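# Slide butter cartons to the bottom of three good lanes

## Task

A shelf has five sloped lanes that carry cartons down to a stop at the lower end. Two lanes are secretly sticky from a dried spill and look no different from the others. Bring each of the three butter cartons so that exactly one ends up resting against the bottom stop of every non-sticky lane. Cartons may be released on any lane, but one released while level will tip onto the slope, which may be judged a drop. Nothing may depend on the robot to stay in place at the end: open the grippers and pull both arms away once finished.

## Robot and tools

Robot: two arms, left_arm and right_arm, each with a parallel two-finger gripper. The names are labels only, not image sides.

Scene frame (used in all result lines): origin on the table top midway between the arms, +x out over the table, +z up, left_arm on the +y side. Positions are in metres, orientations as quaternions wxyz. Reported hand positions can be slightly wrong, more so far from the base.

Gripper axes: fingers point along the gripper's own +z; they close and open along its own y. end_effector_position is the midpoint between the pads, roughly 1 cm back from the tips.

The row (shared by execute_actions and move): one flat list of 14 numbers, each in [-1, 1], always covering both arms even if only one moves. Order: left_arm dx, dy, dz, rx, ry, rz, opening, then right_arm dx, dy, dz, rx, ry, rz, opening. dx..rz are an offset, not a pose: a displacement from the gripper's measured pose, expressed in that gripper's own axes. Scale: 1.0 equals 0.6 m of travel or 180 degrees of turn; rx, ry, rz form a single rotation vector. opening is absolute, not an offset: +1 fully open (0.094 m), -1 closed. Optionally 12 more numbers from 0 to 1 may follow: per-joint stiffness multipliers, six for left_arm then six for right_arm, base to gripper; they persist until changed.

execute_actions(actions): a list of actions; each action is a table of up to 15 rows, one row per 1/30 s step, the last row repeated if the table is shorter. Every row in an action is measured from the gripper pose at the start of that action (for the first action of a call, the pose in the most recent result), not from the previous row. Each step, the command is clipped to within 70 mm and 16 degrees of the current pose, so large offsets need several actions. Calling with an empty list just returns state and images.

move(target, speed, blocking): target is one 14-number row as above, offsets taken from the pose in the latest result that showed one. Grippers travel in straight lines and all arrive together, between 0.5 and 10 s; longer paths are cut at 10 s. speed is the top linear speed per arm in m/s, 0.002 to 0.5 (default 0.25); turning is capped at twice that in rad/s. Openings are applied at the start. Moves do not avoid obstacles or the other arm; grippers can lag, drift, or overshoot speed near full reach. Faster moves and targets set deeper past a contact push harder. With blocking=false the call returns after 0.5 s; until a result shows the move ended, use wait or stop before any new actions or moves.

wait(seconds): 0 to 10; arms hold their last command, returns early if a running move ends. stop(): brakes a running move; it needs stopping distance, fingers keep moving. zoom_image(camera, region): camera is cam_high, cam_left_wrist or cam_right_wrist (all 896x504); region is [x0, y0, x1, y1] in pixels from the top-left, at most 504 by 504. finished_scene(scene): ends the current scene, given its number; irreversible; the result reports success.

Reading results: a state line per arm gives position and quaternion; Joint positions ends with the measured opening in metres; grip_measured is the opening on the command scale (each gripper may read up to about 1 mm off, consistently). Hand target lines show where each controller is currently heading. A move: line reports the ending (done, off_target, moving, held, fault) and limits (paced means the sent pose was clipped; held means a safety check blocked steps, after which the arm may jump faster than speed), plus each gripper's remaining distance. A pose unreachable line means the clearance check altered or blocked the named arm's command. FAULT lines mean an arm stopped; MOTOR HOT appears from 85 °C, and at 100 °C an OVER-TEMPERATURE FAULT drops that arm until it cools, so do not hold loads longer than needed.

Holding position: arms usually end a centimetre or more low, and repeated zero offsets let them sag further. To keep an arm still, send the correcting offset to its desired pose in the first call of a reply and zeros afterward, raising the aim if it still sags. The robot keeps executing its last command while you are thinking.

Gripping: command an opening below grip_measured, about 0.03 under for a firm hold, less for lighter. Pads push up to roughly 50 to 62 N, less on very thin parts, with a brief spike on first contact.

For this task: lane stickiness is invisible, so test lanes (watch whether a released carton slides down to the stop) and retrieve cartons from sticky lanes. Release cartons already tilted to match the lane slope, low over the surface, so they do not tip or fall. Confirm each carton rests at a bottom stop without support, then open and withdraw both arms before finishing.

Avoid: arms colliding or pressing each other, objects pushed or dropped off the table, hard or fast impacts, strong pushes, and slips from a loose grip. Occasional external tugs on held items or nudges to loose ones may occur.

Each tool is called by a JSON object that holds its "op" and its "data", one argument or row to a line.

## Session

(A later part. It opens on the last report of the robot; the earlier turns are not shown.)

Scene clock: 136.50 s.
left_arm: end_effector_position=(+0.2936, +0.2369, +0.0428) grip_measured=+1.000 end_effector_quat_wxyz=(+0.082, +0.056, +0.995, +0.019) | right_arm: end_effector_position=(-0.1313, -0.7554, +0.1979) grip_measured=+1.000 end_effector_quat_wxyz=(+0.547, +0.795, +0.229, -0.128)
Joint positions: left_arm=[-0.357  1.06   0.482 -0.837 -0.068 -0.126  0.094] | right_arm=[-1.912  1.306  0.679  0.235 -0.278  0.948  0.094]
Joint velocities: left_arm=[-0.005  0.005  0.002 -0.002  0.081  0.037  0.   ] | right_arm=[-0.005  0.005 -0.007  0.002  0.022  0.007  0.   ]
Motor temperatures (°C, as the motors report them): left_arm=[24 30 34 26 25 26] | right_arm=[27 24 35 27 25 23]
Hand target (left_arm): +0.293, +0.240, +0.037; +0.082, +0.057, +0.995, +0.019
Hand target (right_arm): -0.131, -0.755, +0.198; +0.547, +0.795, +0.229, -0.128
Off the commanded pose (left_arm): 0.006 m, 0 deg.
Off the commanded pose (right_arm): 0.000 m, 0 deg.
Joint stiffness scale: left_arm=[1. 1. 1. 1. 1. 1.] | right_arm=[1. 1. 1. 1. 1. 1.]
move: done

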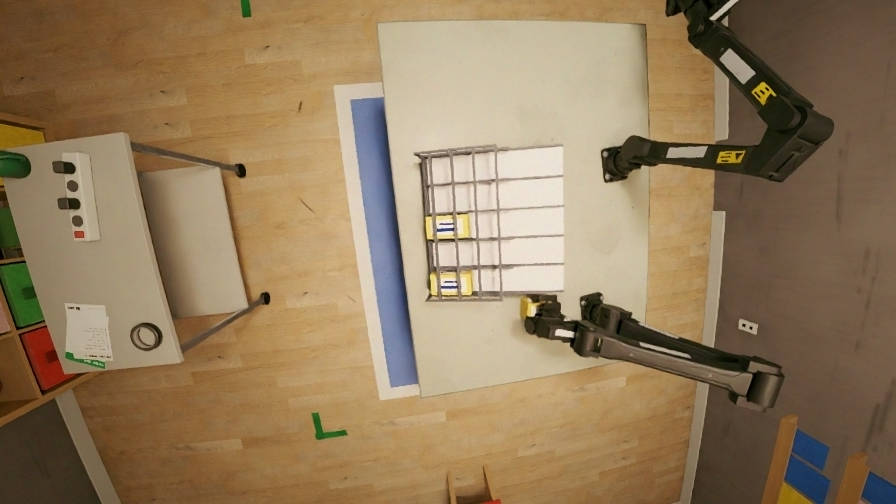

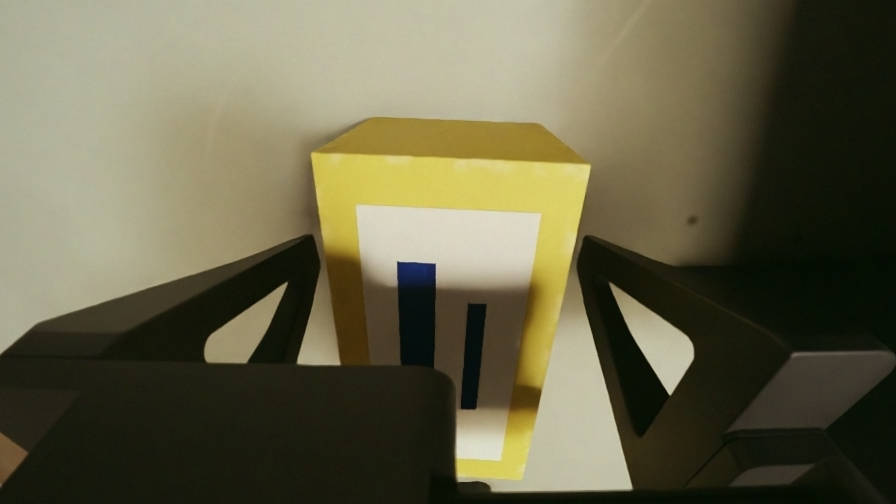

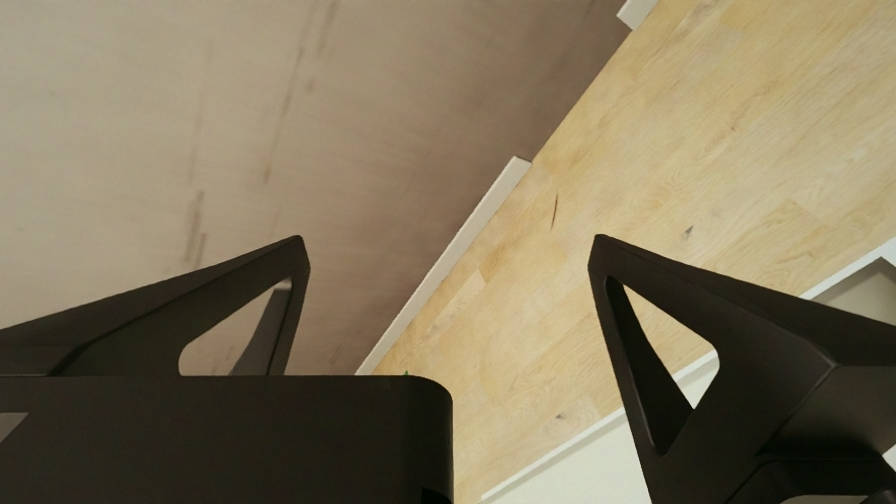

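{"op": "move", "data": {
  "target": [0,0,0,0,0,0,0.28,0,0,0,0,0,0,1]
}}

{"op": "move", "data": {
  "target": [-0.06,0,-0.40,0,0,0,0.28,0,0,0,0,0,0,1],
  "speed": 0.15
}}

Scene clock: 140.27 s.
left_arm: end_effector_position=(+0.2937, +0.2370, +0.0428) grip_measured=+0.340 end_effector_quat_wxyz=(+0.083, +0.056, +0.995, +0.019) | right_arm: end_effector_position=(-0.1313, -0.7554, +0.1979) grip_measured=+1.000 end_effector_quat_wxyz=(+0.547, +0.795, +0.229, -0.128)
Joint positions: left_arm=[-0.357  1.06   0.482 -0.837 -0.068 -0.126  0.063] | right_arm=[-1.912  1.306  0.679  0.235 -0.278  0.948  0.094]
Joint velocities: left_arm=[-0.005 -0.015 -0.012 -0.022  0.022 -0.007 -0.   ] | right_arm=[-0.015  0.005  0.007 -0.012 -0.037 -0.037  0.   ]
Motor temperatures (°C, as the motors report them): left_arm=[24 29 34 26 25 26] | right_arm=[27 24 35 27 25 23]
Hand target (left_arm): +0.294, +0.237, +0.043; +0.082, +0.056, +0.995, +0.019
Hand target (right_arm): -0.131, -0.755, +0.198; +0.547, +0.795, +0.229, -0.128
Off the commanded pose (left_arm): 0.000 m, 0 deg.
Off the commanded pose (right_arm): 0.000 m, 0 deg.
Joint stiffness scale: left_arm=[1. 1. 1. 1. 1. 1.] | right_arm=[1. 1. 1. 1. 1. 1.]
move: done

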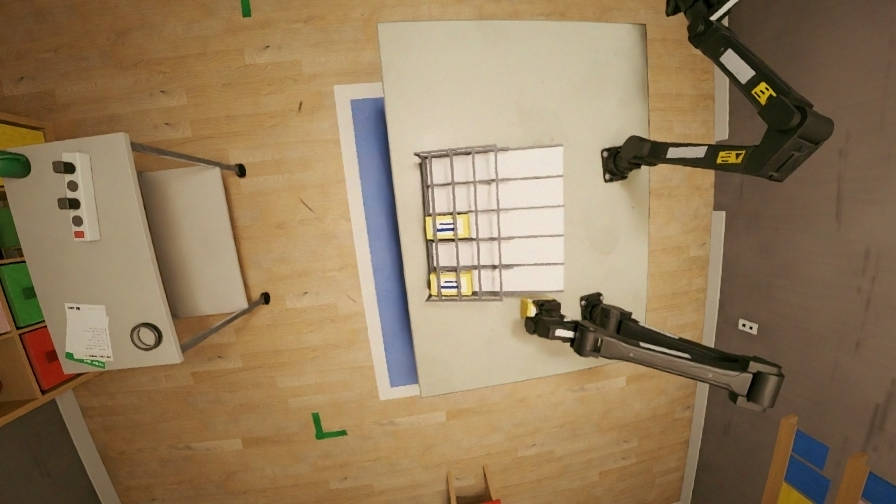

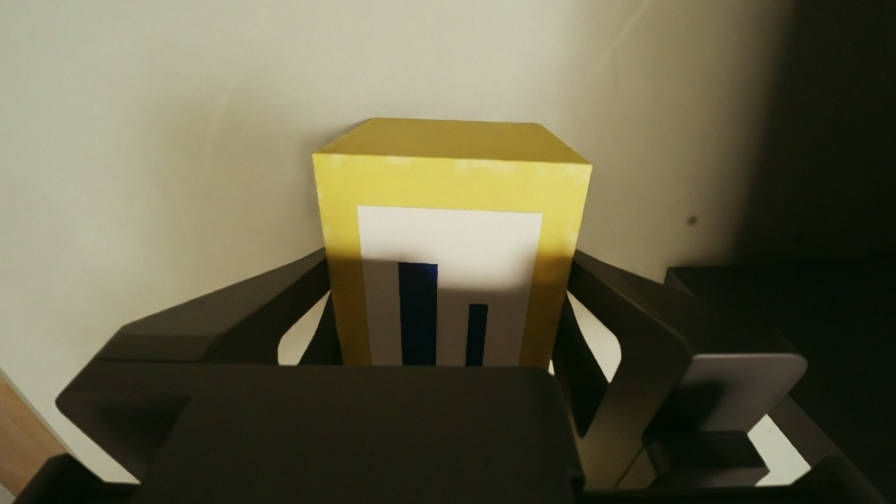

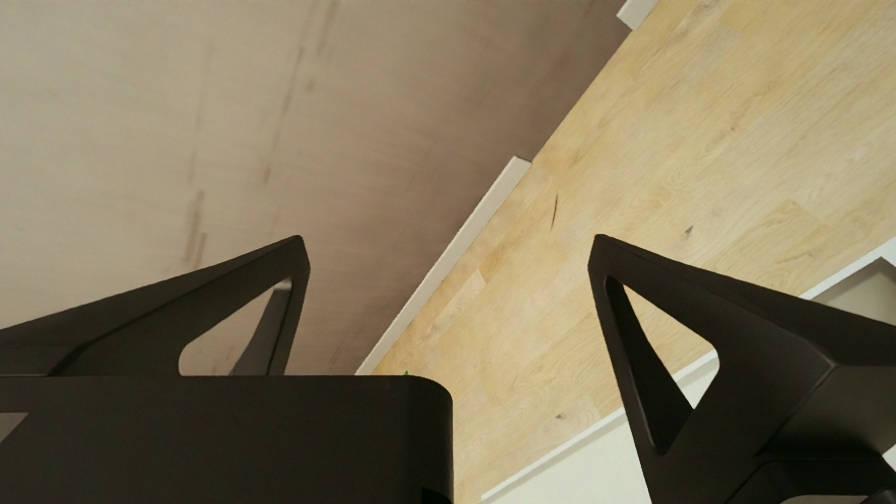

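Scene clock: 142.30 s.
left_arm: end_effector_position=(+0.2816, +0.2318, +0.2572) grip_measured=+0.340 end_effector_quat_wxyz=(+0.058, +0.060, +0.996, +0.023) | right_arm: end_effector_position=(-0.1313, -0.7554, +0.1979) grip_measured=+1.000 end_effector_quat_wxyz=(+0.547, +0.795, +0.229, -0.128)
Joint positions: left_arm=[-0.391  0.893  0.98  -1.555 -0.07  -0.154  0.063] | right_arm=[-1.912  1.306  0.679  0.235 -0.278  0.948  0.094]
Joint velocities: left_arm=[-0.005  0.005  0.002 -0.042 -0.11  -0.022 -0.001] | right_arm=[-0.005 -0.005  0.007  0.017 -0.11   0.007  0.   ]
Motor temperatures (°C, as the motors report them): left_arm=[24 29 35 26 25 26] | right_arm=[27 24 35 27 25 23]
Hand target (left_arm): +0.290, +0.227, +0.285; +0.083, +0.056, +0.995, +0.018
Hand target (right_arm): -0.131, -0.755, +0.198; +0.547, +0.795, +0.229, -0.128
Off the commanded pose (left_arm): 0.030 m, 3 deg.
Off the commanded pose (right_arm): 0.000 m, 0 deg.
Joint stiffness scale: left_arm=[1. 1. 1. 1. 1. 1.] | right_arm=[1. 1. 1. 1. 1. 1.]
move: off_target (left_arm)

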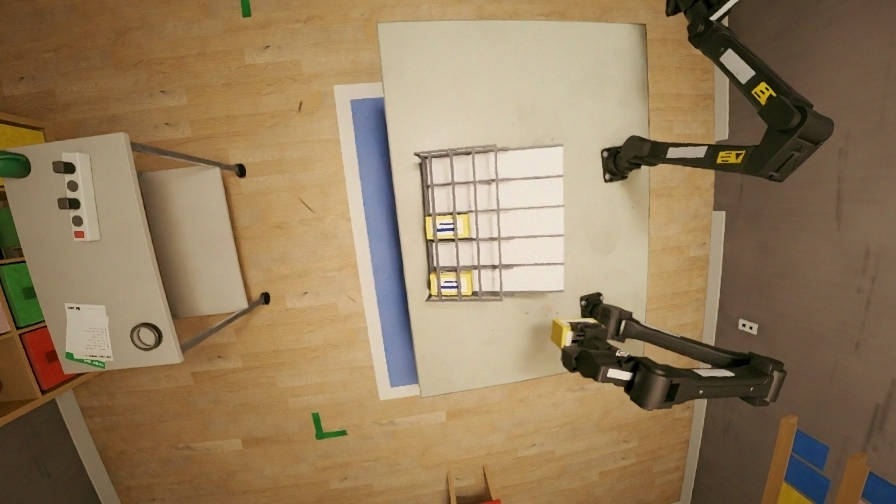

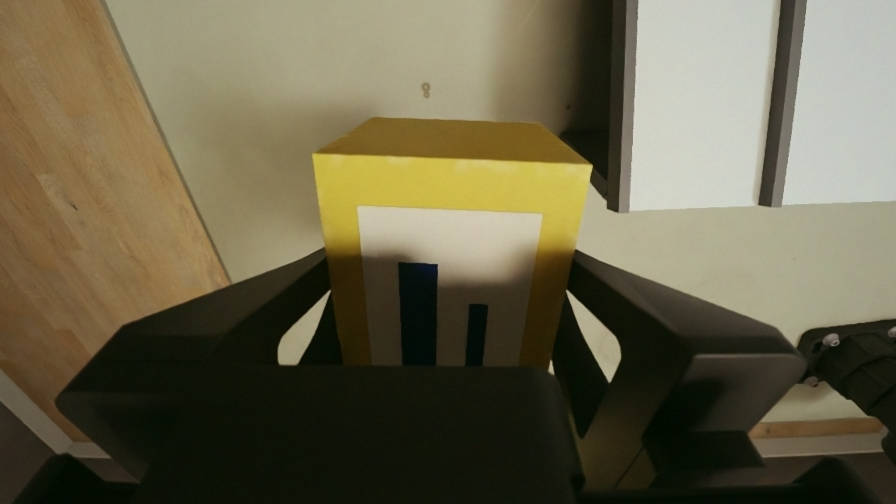

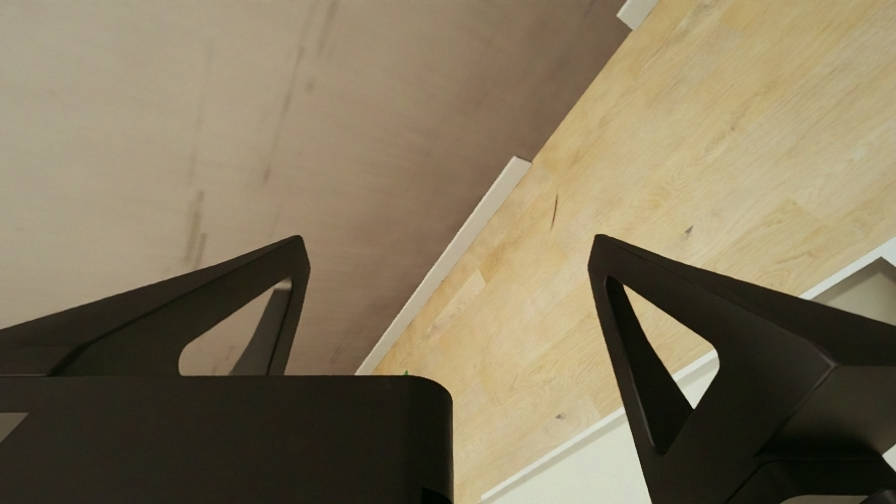

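{"op": "move", "data": {
  "target": [-0.226,-0.678,-0.057,0.012,0.045,-0.029,0.28,0,0,0,0,0,0,1],
  "speed": 0.18
}}

Scene clock: 147.40 s.
left_arm: end_effector_position=(+0.3591, -0.1810, +0.2457) grip_measured=+0.340 end_effector_quat_wxyz=(-0.020, +0.021, +0.999, +0.016) | right_arm: end_effector_position=(-0.1313, -0.7554, +0.1979) grip_measured=+1.000 end_effector_quat_wxyz=(+0.547, +0.795, +0.229, -0.128)
Joint positions: left_arm=[-1.088  1.859  1.903 -1.665  0.014 -0.933  0.063] | right_arm=[-1.912  1.306  0.679  0.235 -0.278  0.948  0.094]
Joint velocities: left_arm=[-0.005 -0.015 -0.017 -0.017  0.022 -0.081  0.   ] | right_arm=[-0.005  0.005 -0.007 -0.002 -0.022  0.022  0.   ]
Motor temperatures (°C, as the motors report them): left_arm=[24 29 37 26 25 26] | right_arm=[27 24 34 27 25 23]
Hand target (left_arm): +0.362, -0.191, +0.280; -0.003, +0.014, +1.000, -0.012
Hand target (right_arm): -0.131, -0.755, +0.198; +0.547, +0.795, +0.229, -0.128
Off the commanded pose (left_arm): 0.040 m, 2 deg.
Off the commanded pose (right_arm): 0.000 m, 0 deg.
Joint stiffness scale: left_arm=[1. 1. 1. 1. 1. 1.] | right_arm=[1. 1. 1. 1. 1. 1.]
joint sent to its limit (left arm) — the command would take joint 4 (wrist pitch) past its lower limit, so that joint was sent only as far as its limit.
move: off_target (left_arm)

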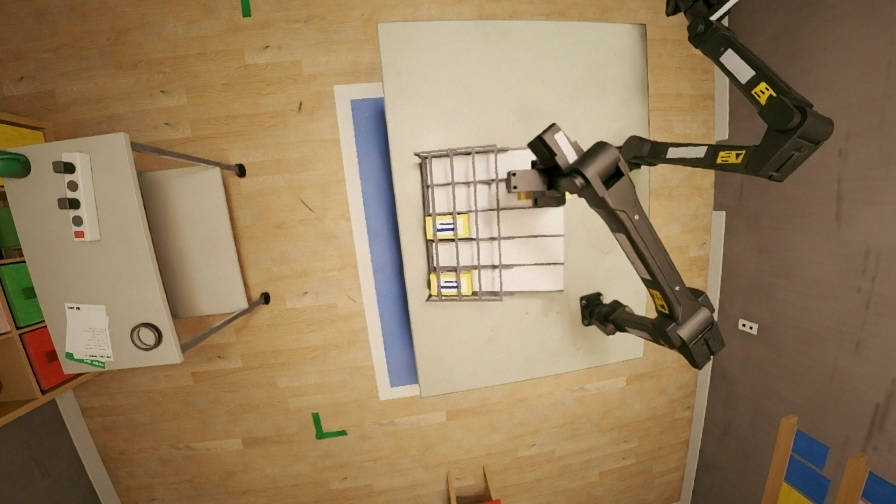

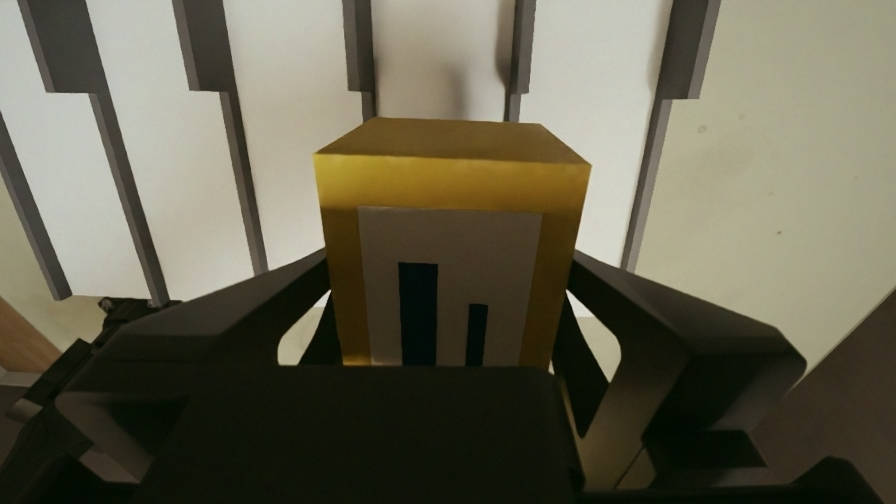

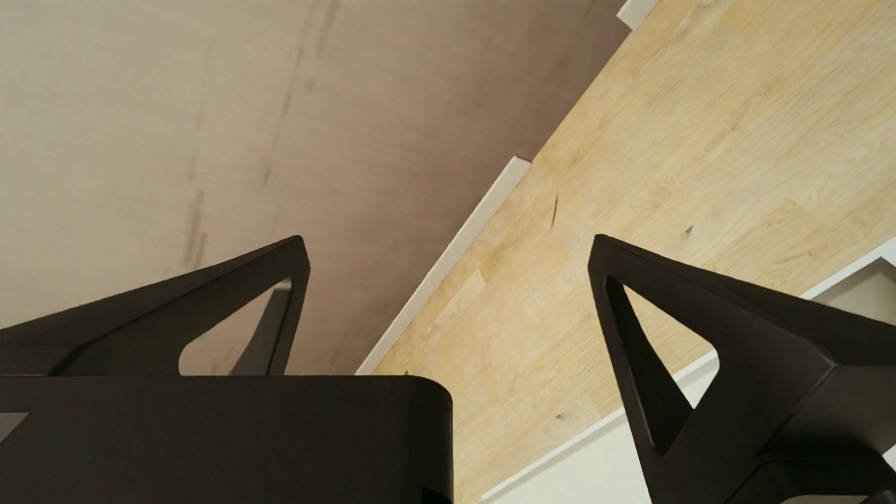

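{"op": "move", "data": {
  "target": [-0.026,0.004,0.10,0,0.03,0,0.28,0,0,0,0,0,0,1],
  "speed": 0.08
}}

Scene clock: 150.63 s.
left_arm: end_effector_position=(+0.3673, -0.1764, +0.1812) grip_measured=+0.340 end_effector_quat_wxyz=(-0.070, +0.014, +0.997, +0.028) | right_arm: end_effector_position=(-0.1313, -0.7554, +0.1979) grip_measured=+1.000 end_effector_quat_wxyz=(+0.547, +0.795, +0.229, -0.128)
Joint positions: left_arm=[-1.052  1.923  1.823 -1.6    0.078 -0.905  0.063] | right_arm=[-1.912  1.306  0.679  0.235 -0.278  0.948  0.094]
Joint velocities: left_arm=[ 0.005 -0.005  0.002 -0.012 -0.051  0.007  0.001] | right_arm=[-0.015  0.015 -0.012 -0.007  0.037  0.007  0.   ]
Motor temperatures (°C, as the motors report them): left_arm=[24 30 37 26 25 26] | right_arm=[27 25 34 27 25 23]
Hand target (left_arm): +0.372, -0.177, +0.185; -0.067, +0.020, +0.997, +0.017
Hand target (right_arm): -0.131, -0.755, +0.198; +0.547, +0.795, +0.229, -0.128
Off the commanded pose (left_arm): 0.007 m, 1 deg.
Off the commanded pose (right_arm): 0.000 m, 0 deg.
Joint stiffness scale: left_arm=[1. 1. 1. 1. 1. 1.] | right_arm=[1. 1. 1. 1. 1. 1.]
move: done

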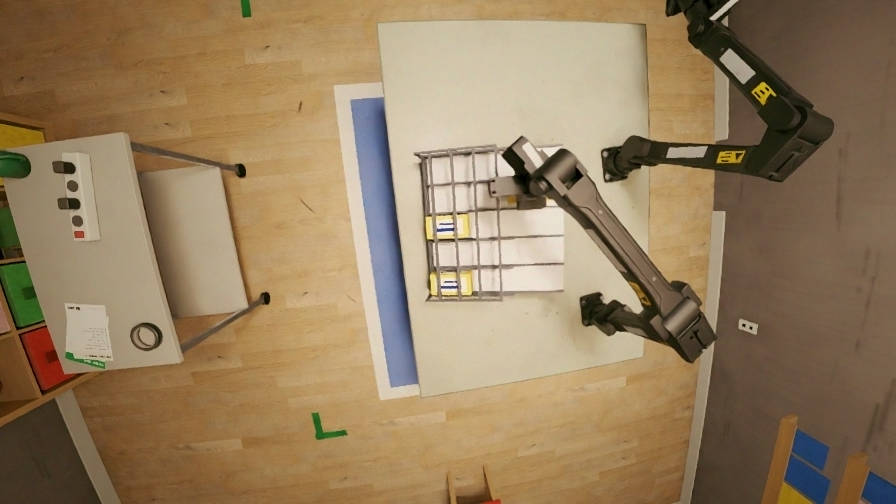

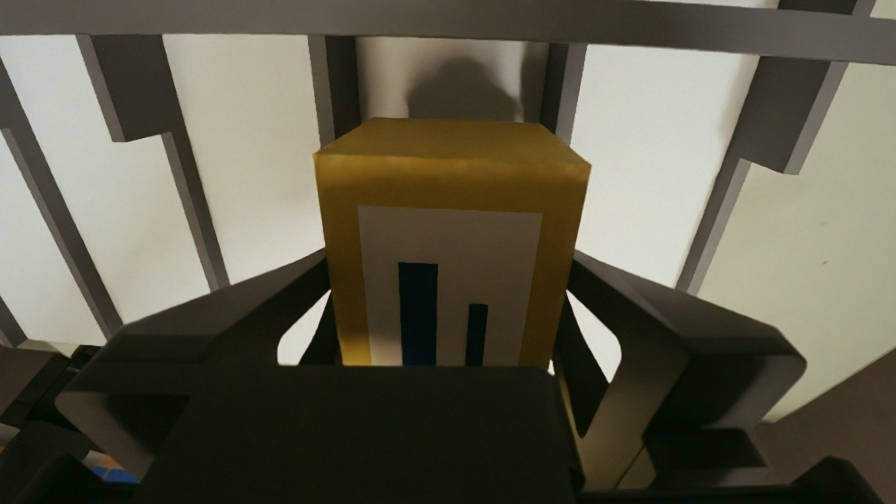

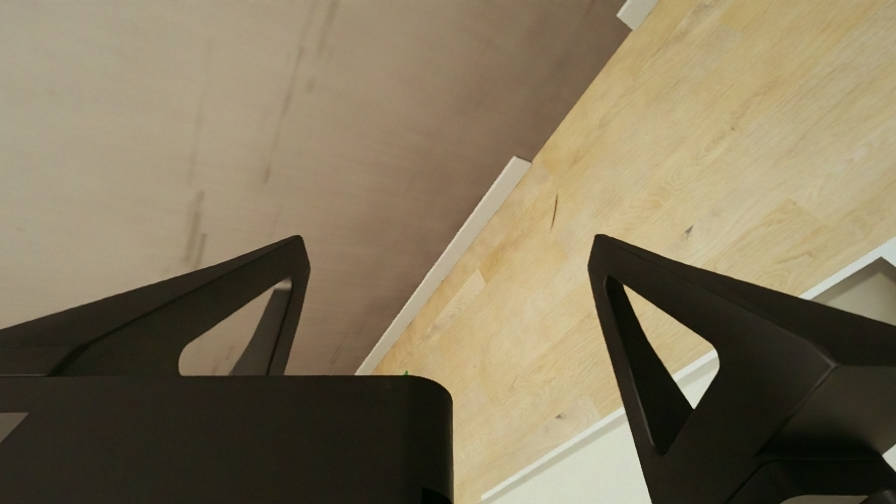

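{"op": "move", "data": {
  "target": [0,-0.004,0.055,0,0,0,0.28,0,0,0,0,0,0,1],
  "speed": 0.02
}}

{"op": "move", "data": {
  "target": [0,0,0.015,0,0,0,0.28,0,0,0,0,0,0,1],
  "speed": 0.02
}}

Scene clock: 155.00 s.
left_arm: end_effector_position=(+0.3670, -0.1755, +0.1555) grip_measured=+0.340 end_effector_quat_wxyz=(-0.068, +0.015, +0.997, +0.026) | right_arm: end_effector_position=(-0.1313, -0.7554, +0.1979) grip_measured=+1.000 end_effector_quat_wxyz=(+0.547, +0.795, +0.229, -0.128)
Joint positions: left_arm=[-1.052  1.926  1.76  -1.528  0.077 -0.904  0.063] | right_arm=[-1.912  1.306  0.679  0.235 -0.278  0.948  0.094]
Joint velocities: left_arm=[-0.024 -0.005  0.002 -0.002 -0.022  0.051 -0.   ] | right_arm=[-0.005 -0.005  0.007  0.012 -0.037 -0.037  0.   ]
Motor temperatures (°C, as the motors report them): left_arm=[24 30 36 26 25 26] | right_arm=[27 25 34 27 25 23]
Hand target (left_arm): +0.362, -0.177, +0.148; -0.070, +0.014, +0.997, +0.028
Hand target (right_arm): -0.131, -0.755, +0.198; +0.547, +0.795, +0.229, -0.128
Off the commanded pose (left_arm): 0.008 m, 0 deg.
Off the commanded pose (right_arm): 0.000 m, 0 deg.
Joint stiffness scale: left_arm=[1. 1. 1. 1. 1. 1.] | right_arm=[1. 1. 1. 1. 1. 1.]
move: done

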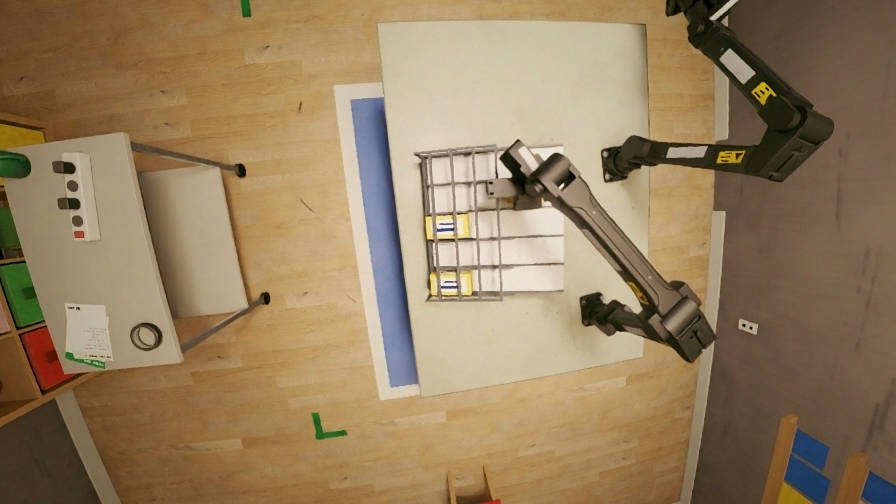

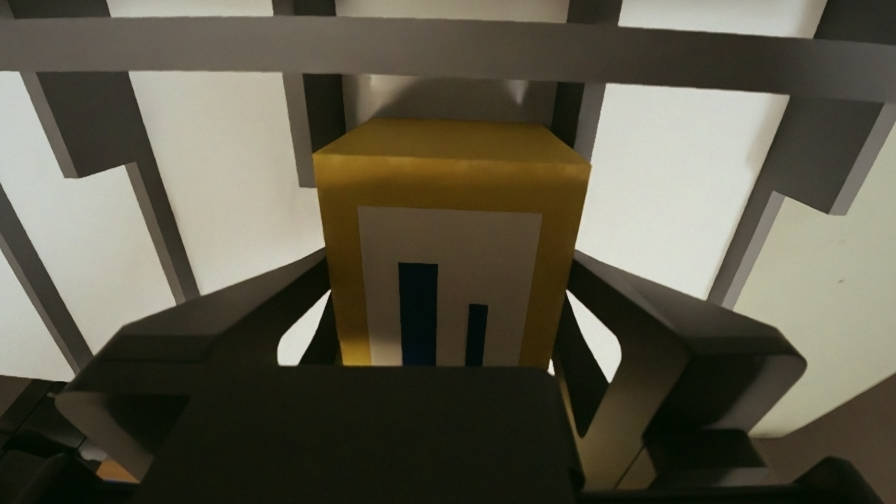

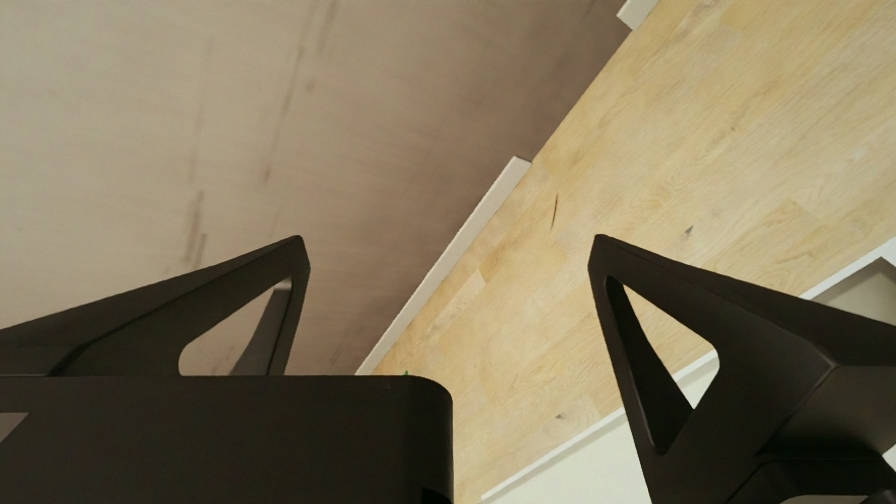

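Scene clock: 155.70 s.
left_arm: end_effector_position=(+0.3680, -0.1766, +0.1546) grip_measured=+0.340 end_effector_quat_wxyz=(-0.065, +0.015, +0.997, +0.023) | right_arm: end_effector_position=(-0.1313, -0.7554, +0.1979) grip_measured=+1.000 end_effector_quat_wxyz=(+0.547, +0.795, +0.229, -0.128)
Joint positions: left_arm=[-1.052  1.925  1.758 -1.519  0.076 -0.904  0.063] | right_arm=[-1.912  1.306  0.679  0.235 -0.278  0.948  0.094]
Joint velocities: left_arm=[ 0.005 -0.005 -0.007 -0.022 -0.022  0.066  0.   ] | right_arm=[-0.005 -0.005  0.002 -0.012  0.037 -0.051  0.   ]
Motor temperatures (°C, as the motors report them): left_arm=[24 30 36 26 25 26] | right_arm=[27 25 34 27 25 23]
Hand target (left_arm): +0.366, -0.175, +0.147; -0.068, +0.015, +0.997, +0.026
Hand target (right_arm): -0.131, -0.755, +0.198; +0.547, +0.795, +0.229, -0.128
Off the commanded pose (left_arm): 0.008 m, 0 deg.
Off the commanded pose (right_arm): 0.000 m, 0 deg.
Joint stiffness scale: left_arm=[1. 1. 1. 1. 1. 1.] | right_arm=[1. 1. 1. 1. 1. 1.]
move: done

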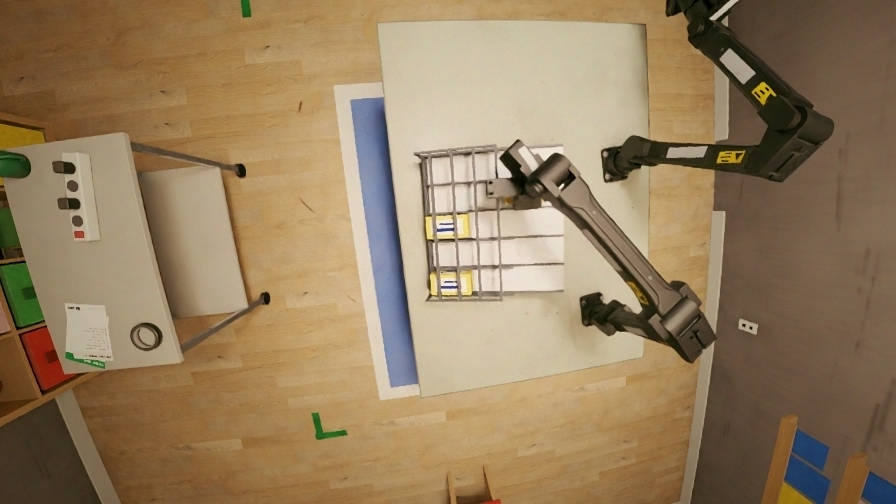

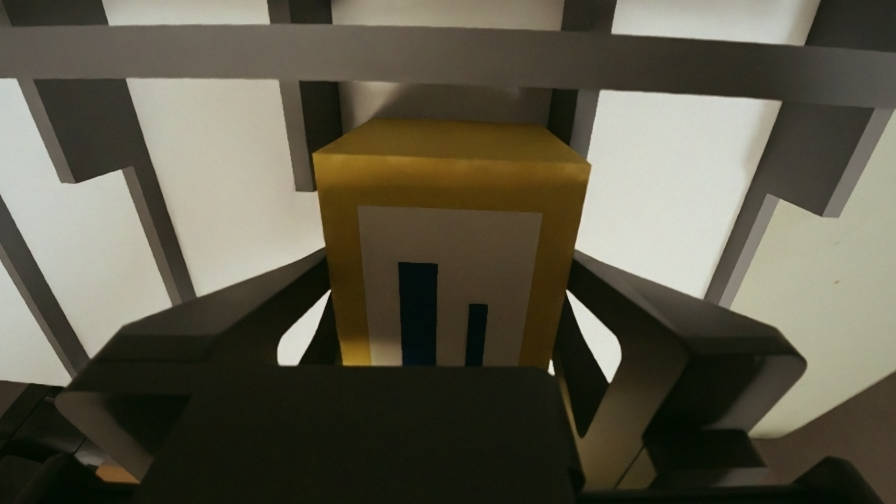

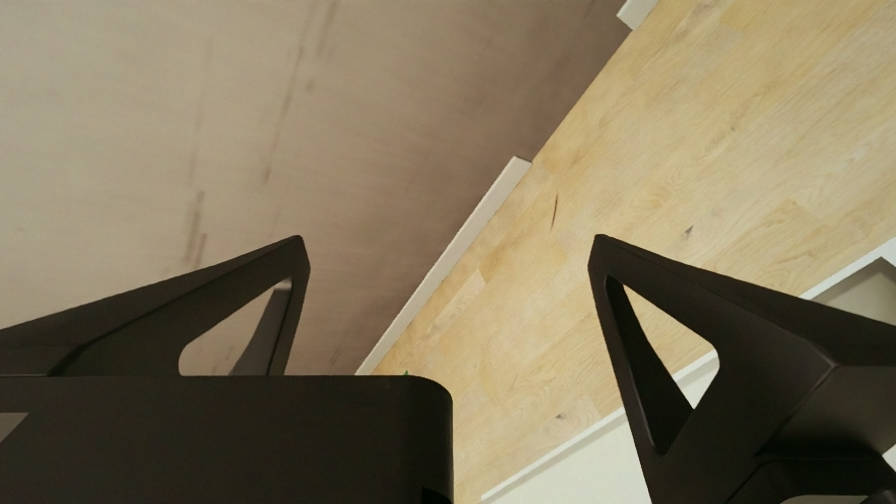

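{"op": "move", "data": {
  "target": [0,0,0,0,0,0,0.65,0,0,0,0,0,0,1]
}}

{"op": "wait", "data": {
  "seconds": 1
}}

Scene clock: 158.33 s.
left_arm: end_effector_position=(+0.3680, -0.1766, +0.1546) grip_measured=+0.648 end_effector_quat_wxyz=(-0.065, +0.015, +0.997, +0.023) | right_arm: end_effector_position=(-0.1313, -0.7554, +0.1979) grip_measured=+1.000 end_effector_quat_wxyz=(+0.547, +0.795, +0.229, -0.128)
Joint positions: left_arm=[-1.052  1.925  1.758 -1.519  0.076 -0.904  0.077] | right_arm=[-1.912  1.306  0.679  0.235 -0.278  0.948  0.094]
Joint velocities: left_arm=[-0.005 -0.015  0.002  0.007  0.022 -0.022 -0.   ] | right_arm=[-0.005 -0.005 -0.007  0.002 -0.022 -0.037  0.   ]
Motor temperatures (°C, as the motors report them): left_arm=[24 30 36 26 25 26] | right_arm=[27 25 34 27 25 23]
Hand target (left_arm): +0.368, -0.177, +0.155; -0.065, +0.015, +0.997, +0.023
Hand target (right_arm): -0.131, -0.755, +0.198; +0.547, +0.795, +0.229, -0.128
Off the commanded pose (left_arm): 0.000 m, 0 deg.
Off the commanded pose (right_arm): 0.000 m, 0 deg.
Joint stiffness scale: left_arm=[1. 1. 1. 1. 1. 1.] | right_arm=[1. 1. 1. 1. 1. 1.]
move: done

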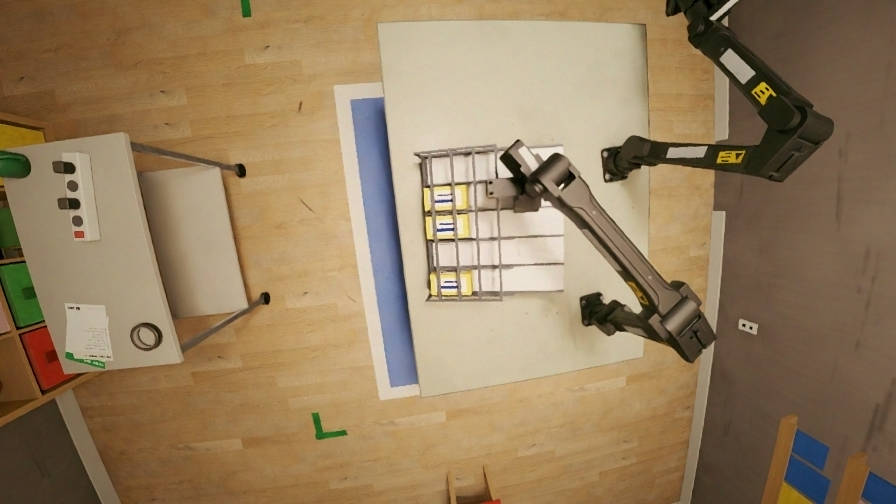

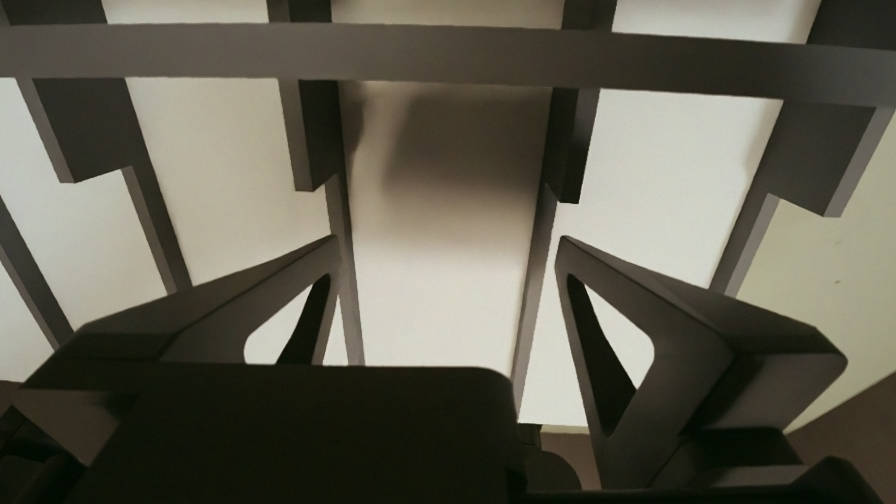

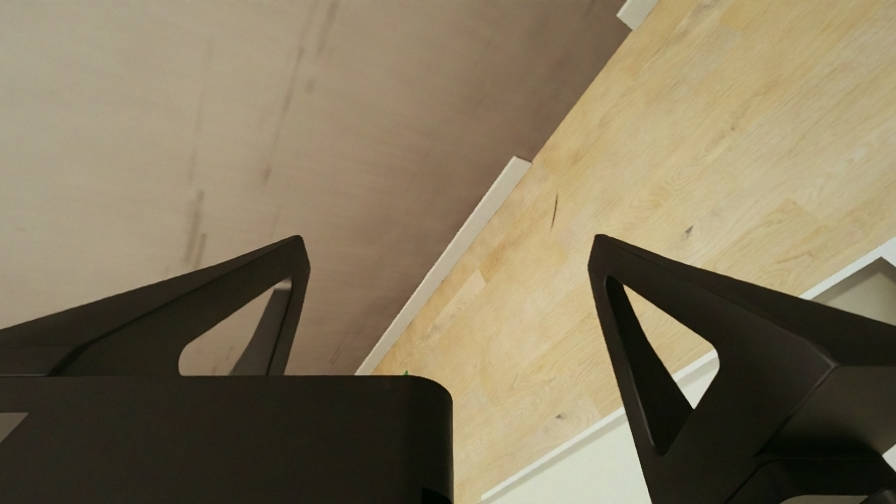

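Scene clock: 159.33 s.
left_arm: end_effector_position=(+0.3680, -0.1766, +0.1546) grip_measured=+0.648 end_effector_quat_wxyz=(-0.065, +0.015, +0.997, +0.023) | right_arm: end_effector_position=(-0.1313, -0.7554, +0.1979) grip_measured=+1.000 end_effector_quat_wxyz=(+0.547, +0.795, +0.229, -0.128)
Joint positions: left_arm=[-1.052  1.925  1.758 -1.519  0.076 -0.904  0.077] | right_arm=[-1.912  1.306  0.679  0.235 -0.278  0.948  0.094]
Joint velocities: left_arm=[ 0.005 -0.005 -0.002 -0.027  0.007  0.007 -0.   ] | right_arm=[ 0.015 -0.015 -0.002  0.002 -0.022  0.007  0.   ]
Motor temperatures (°C, as the motors report them): left_arm=[24 30 36 26 25 26] | right_arm=[27 25 34 27 25 23]
Hand target (left_arm): +0.368, -0.177, +0.155; -0.065, +0.015, +0.997, +0.023
Hand target (right_arm): -0.131, -0.755, +0.198; +0.547, +0.795, +0.229, -0.128
Off the commanded pose (left_arm): 0.000 m, 0 deg.
Off the commanded pose (right_arm): 0.000 m, 0 deg.
Joint stiffness scale: left_arm=[1. 1. 1. 1. 1. 1.] | right_arm=[1. 1. 1. 1. 1. 1.]
wait: 1.00 s; at rest by 0.17 s

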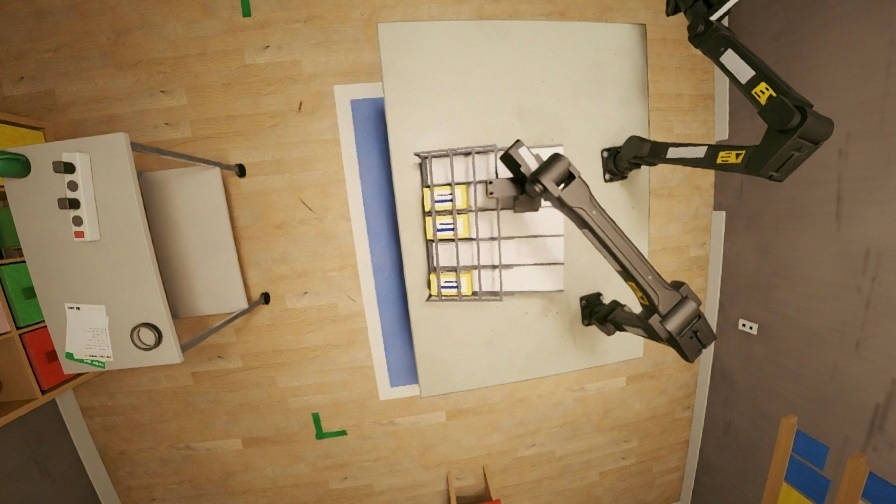

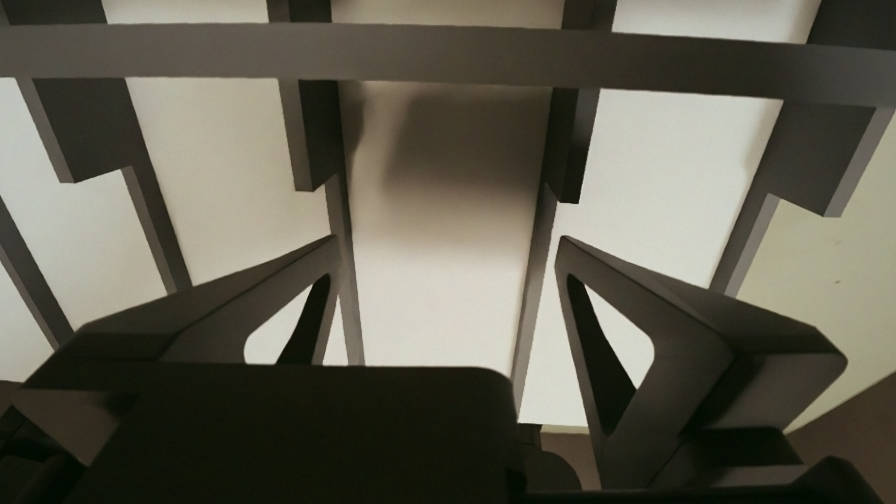

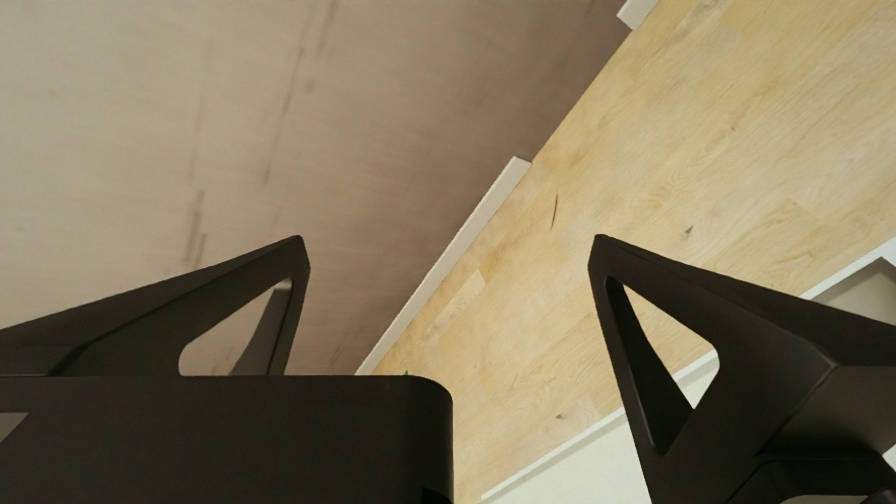

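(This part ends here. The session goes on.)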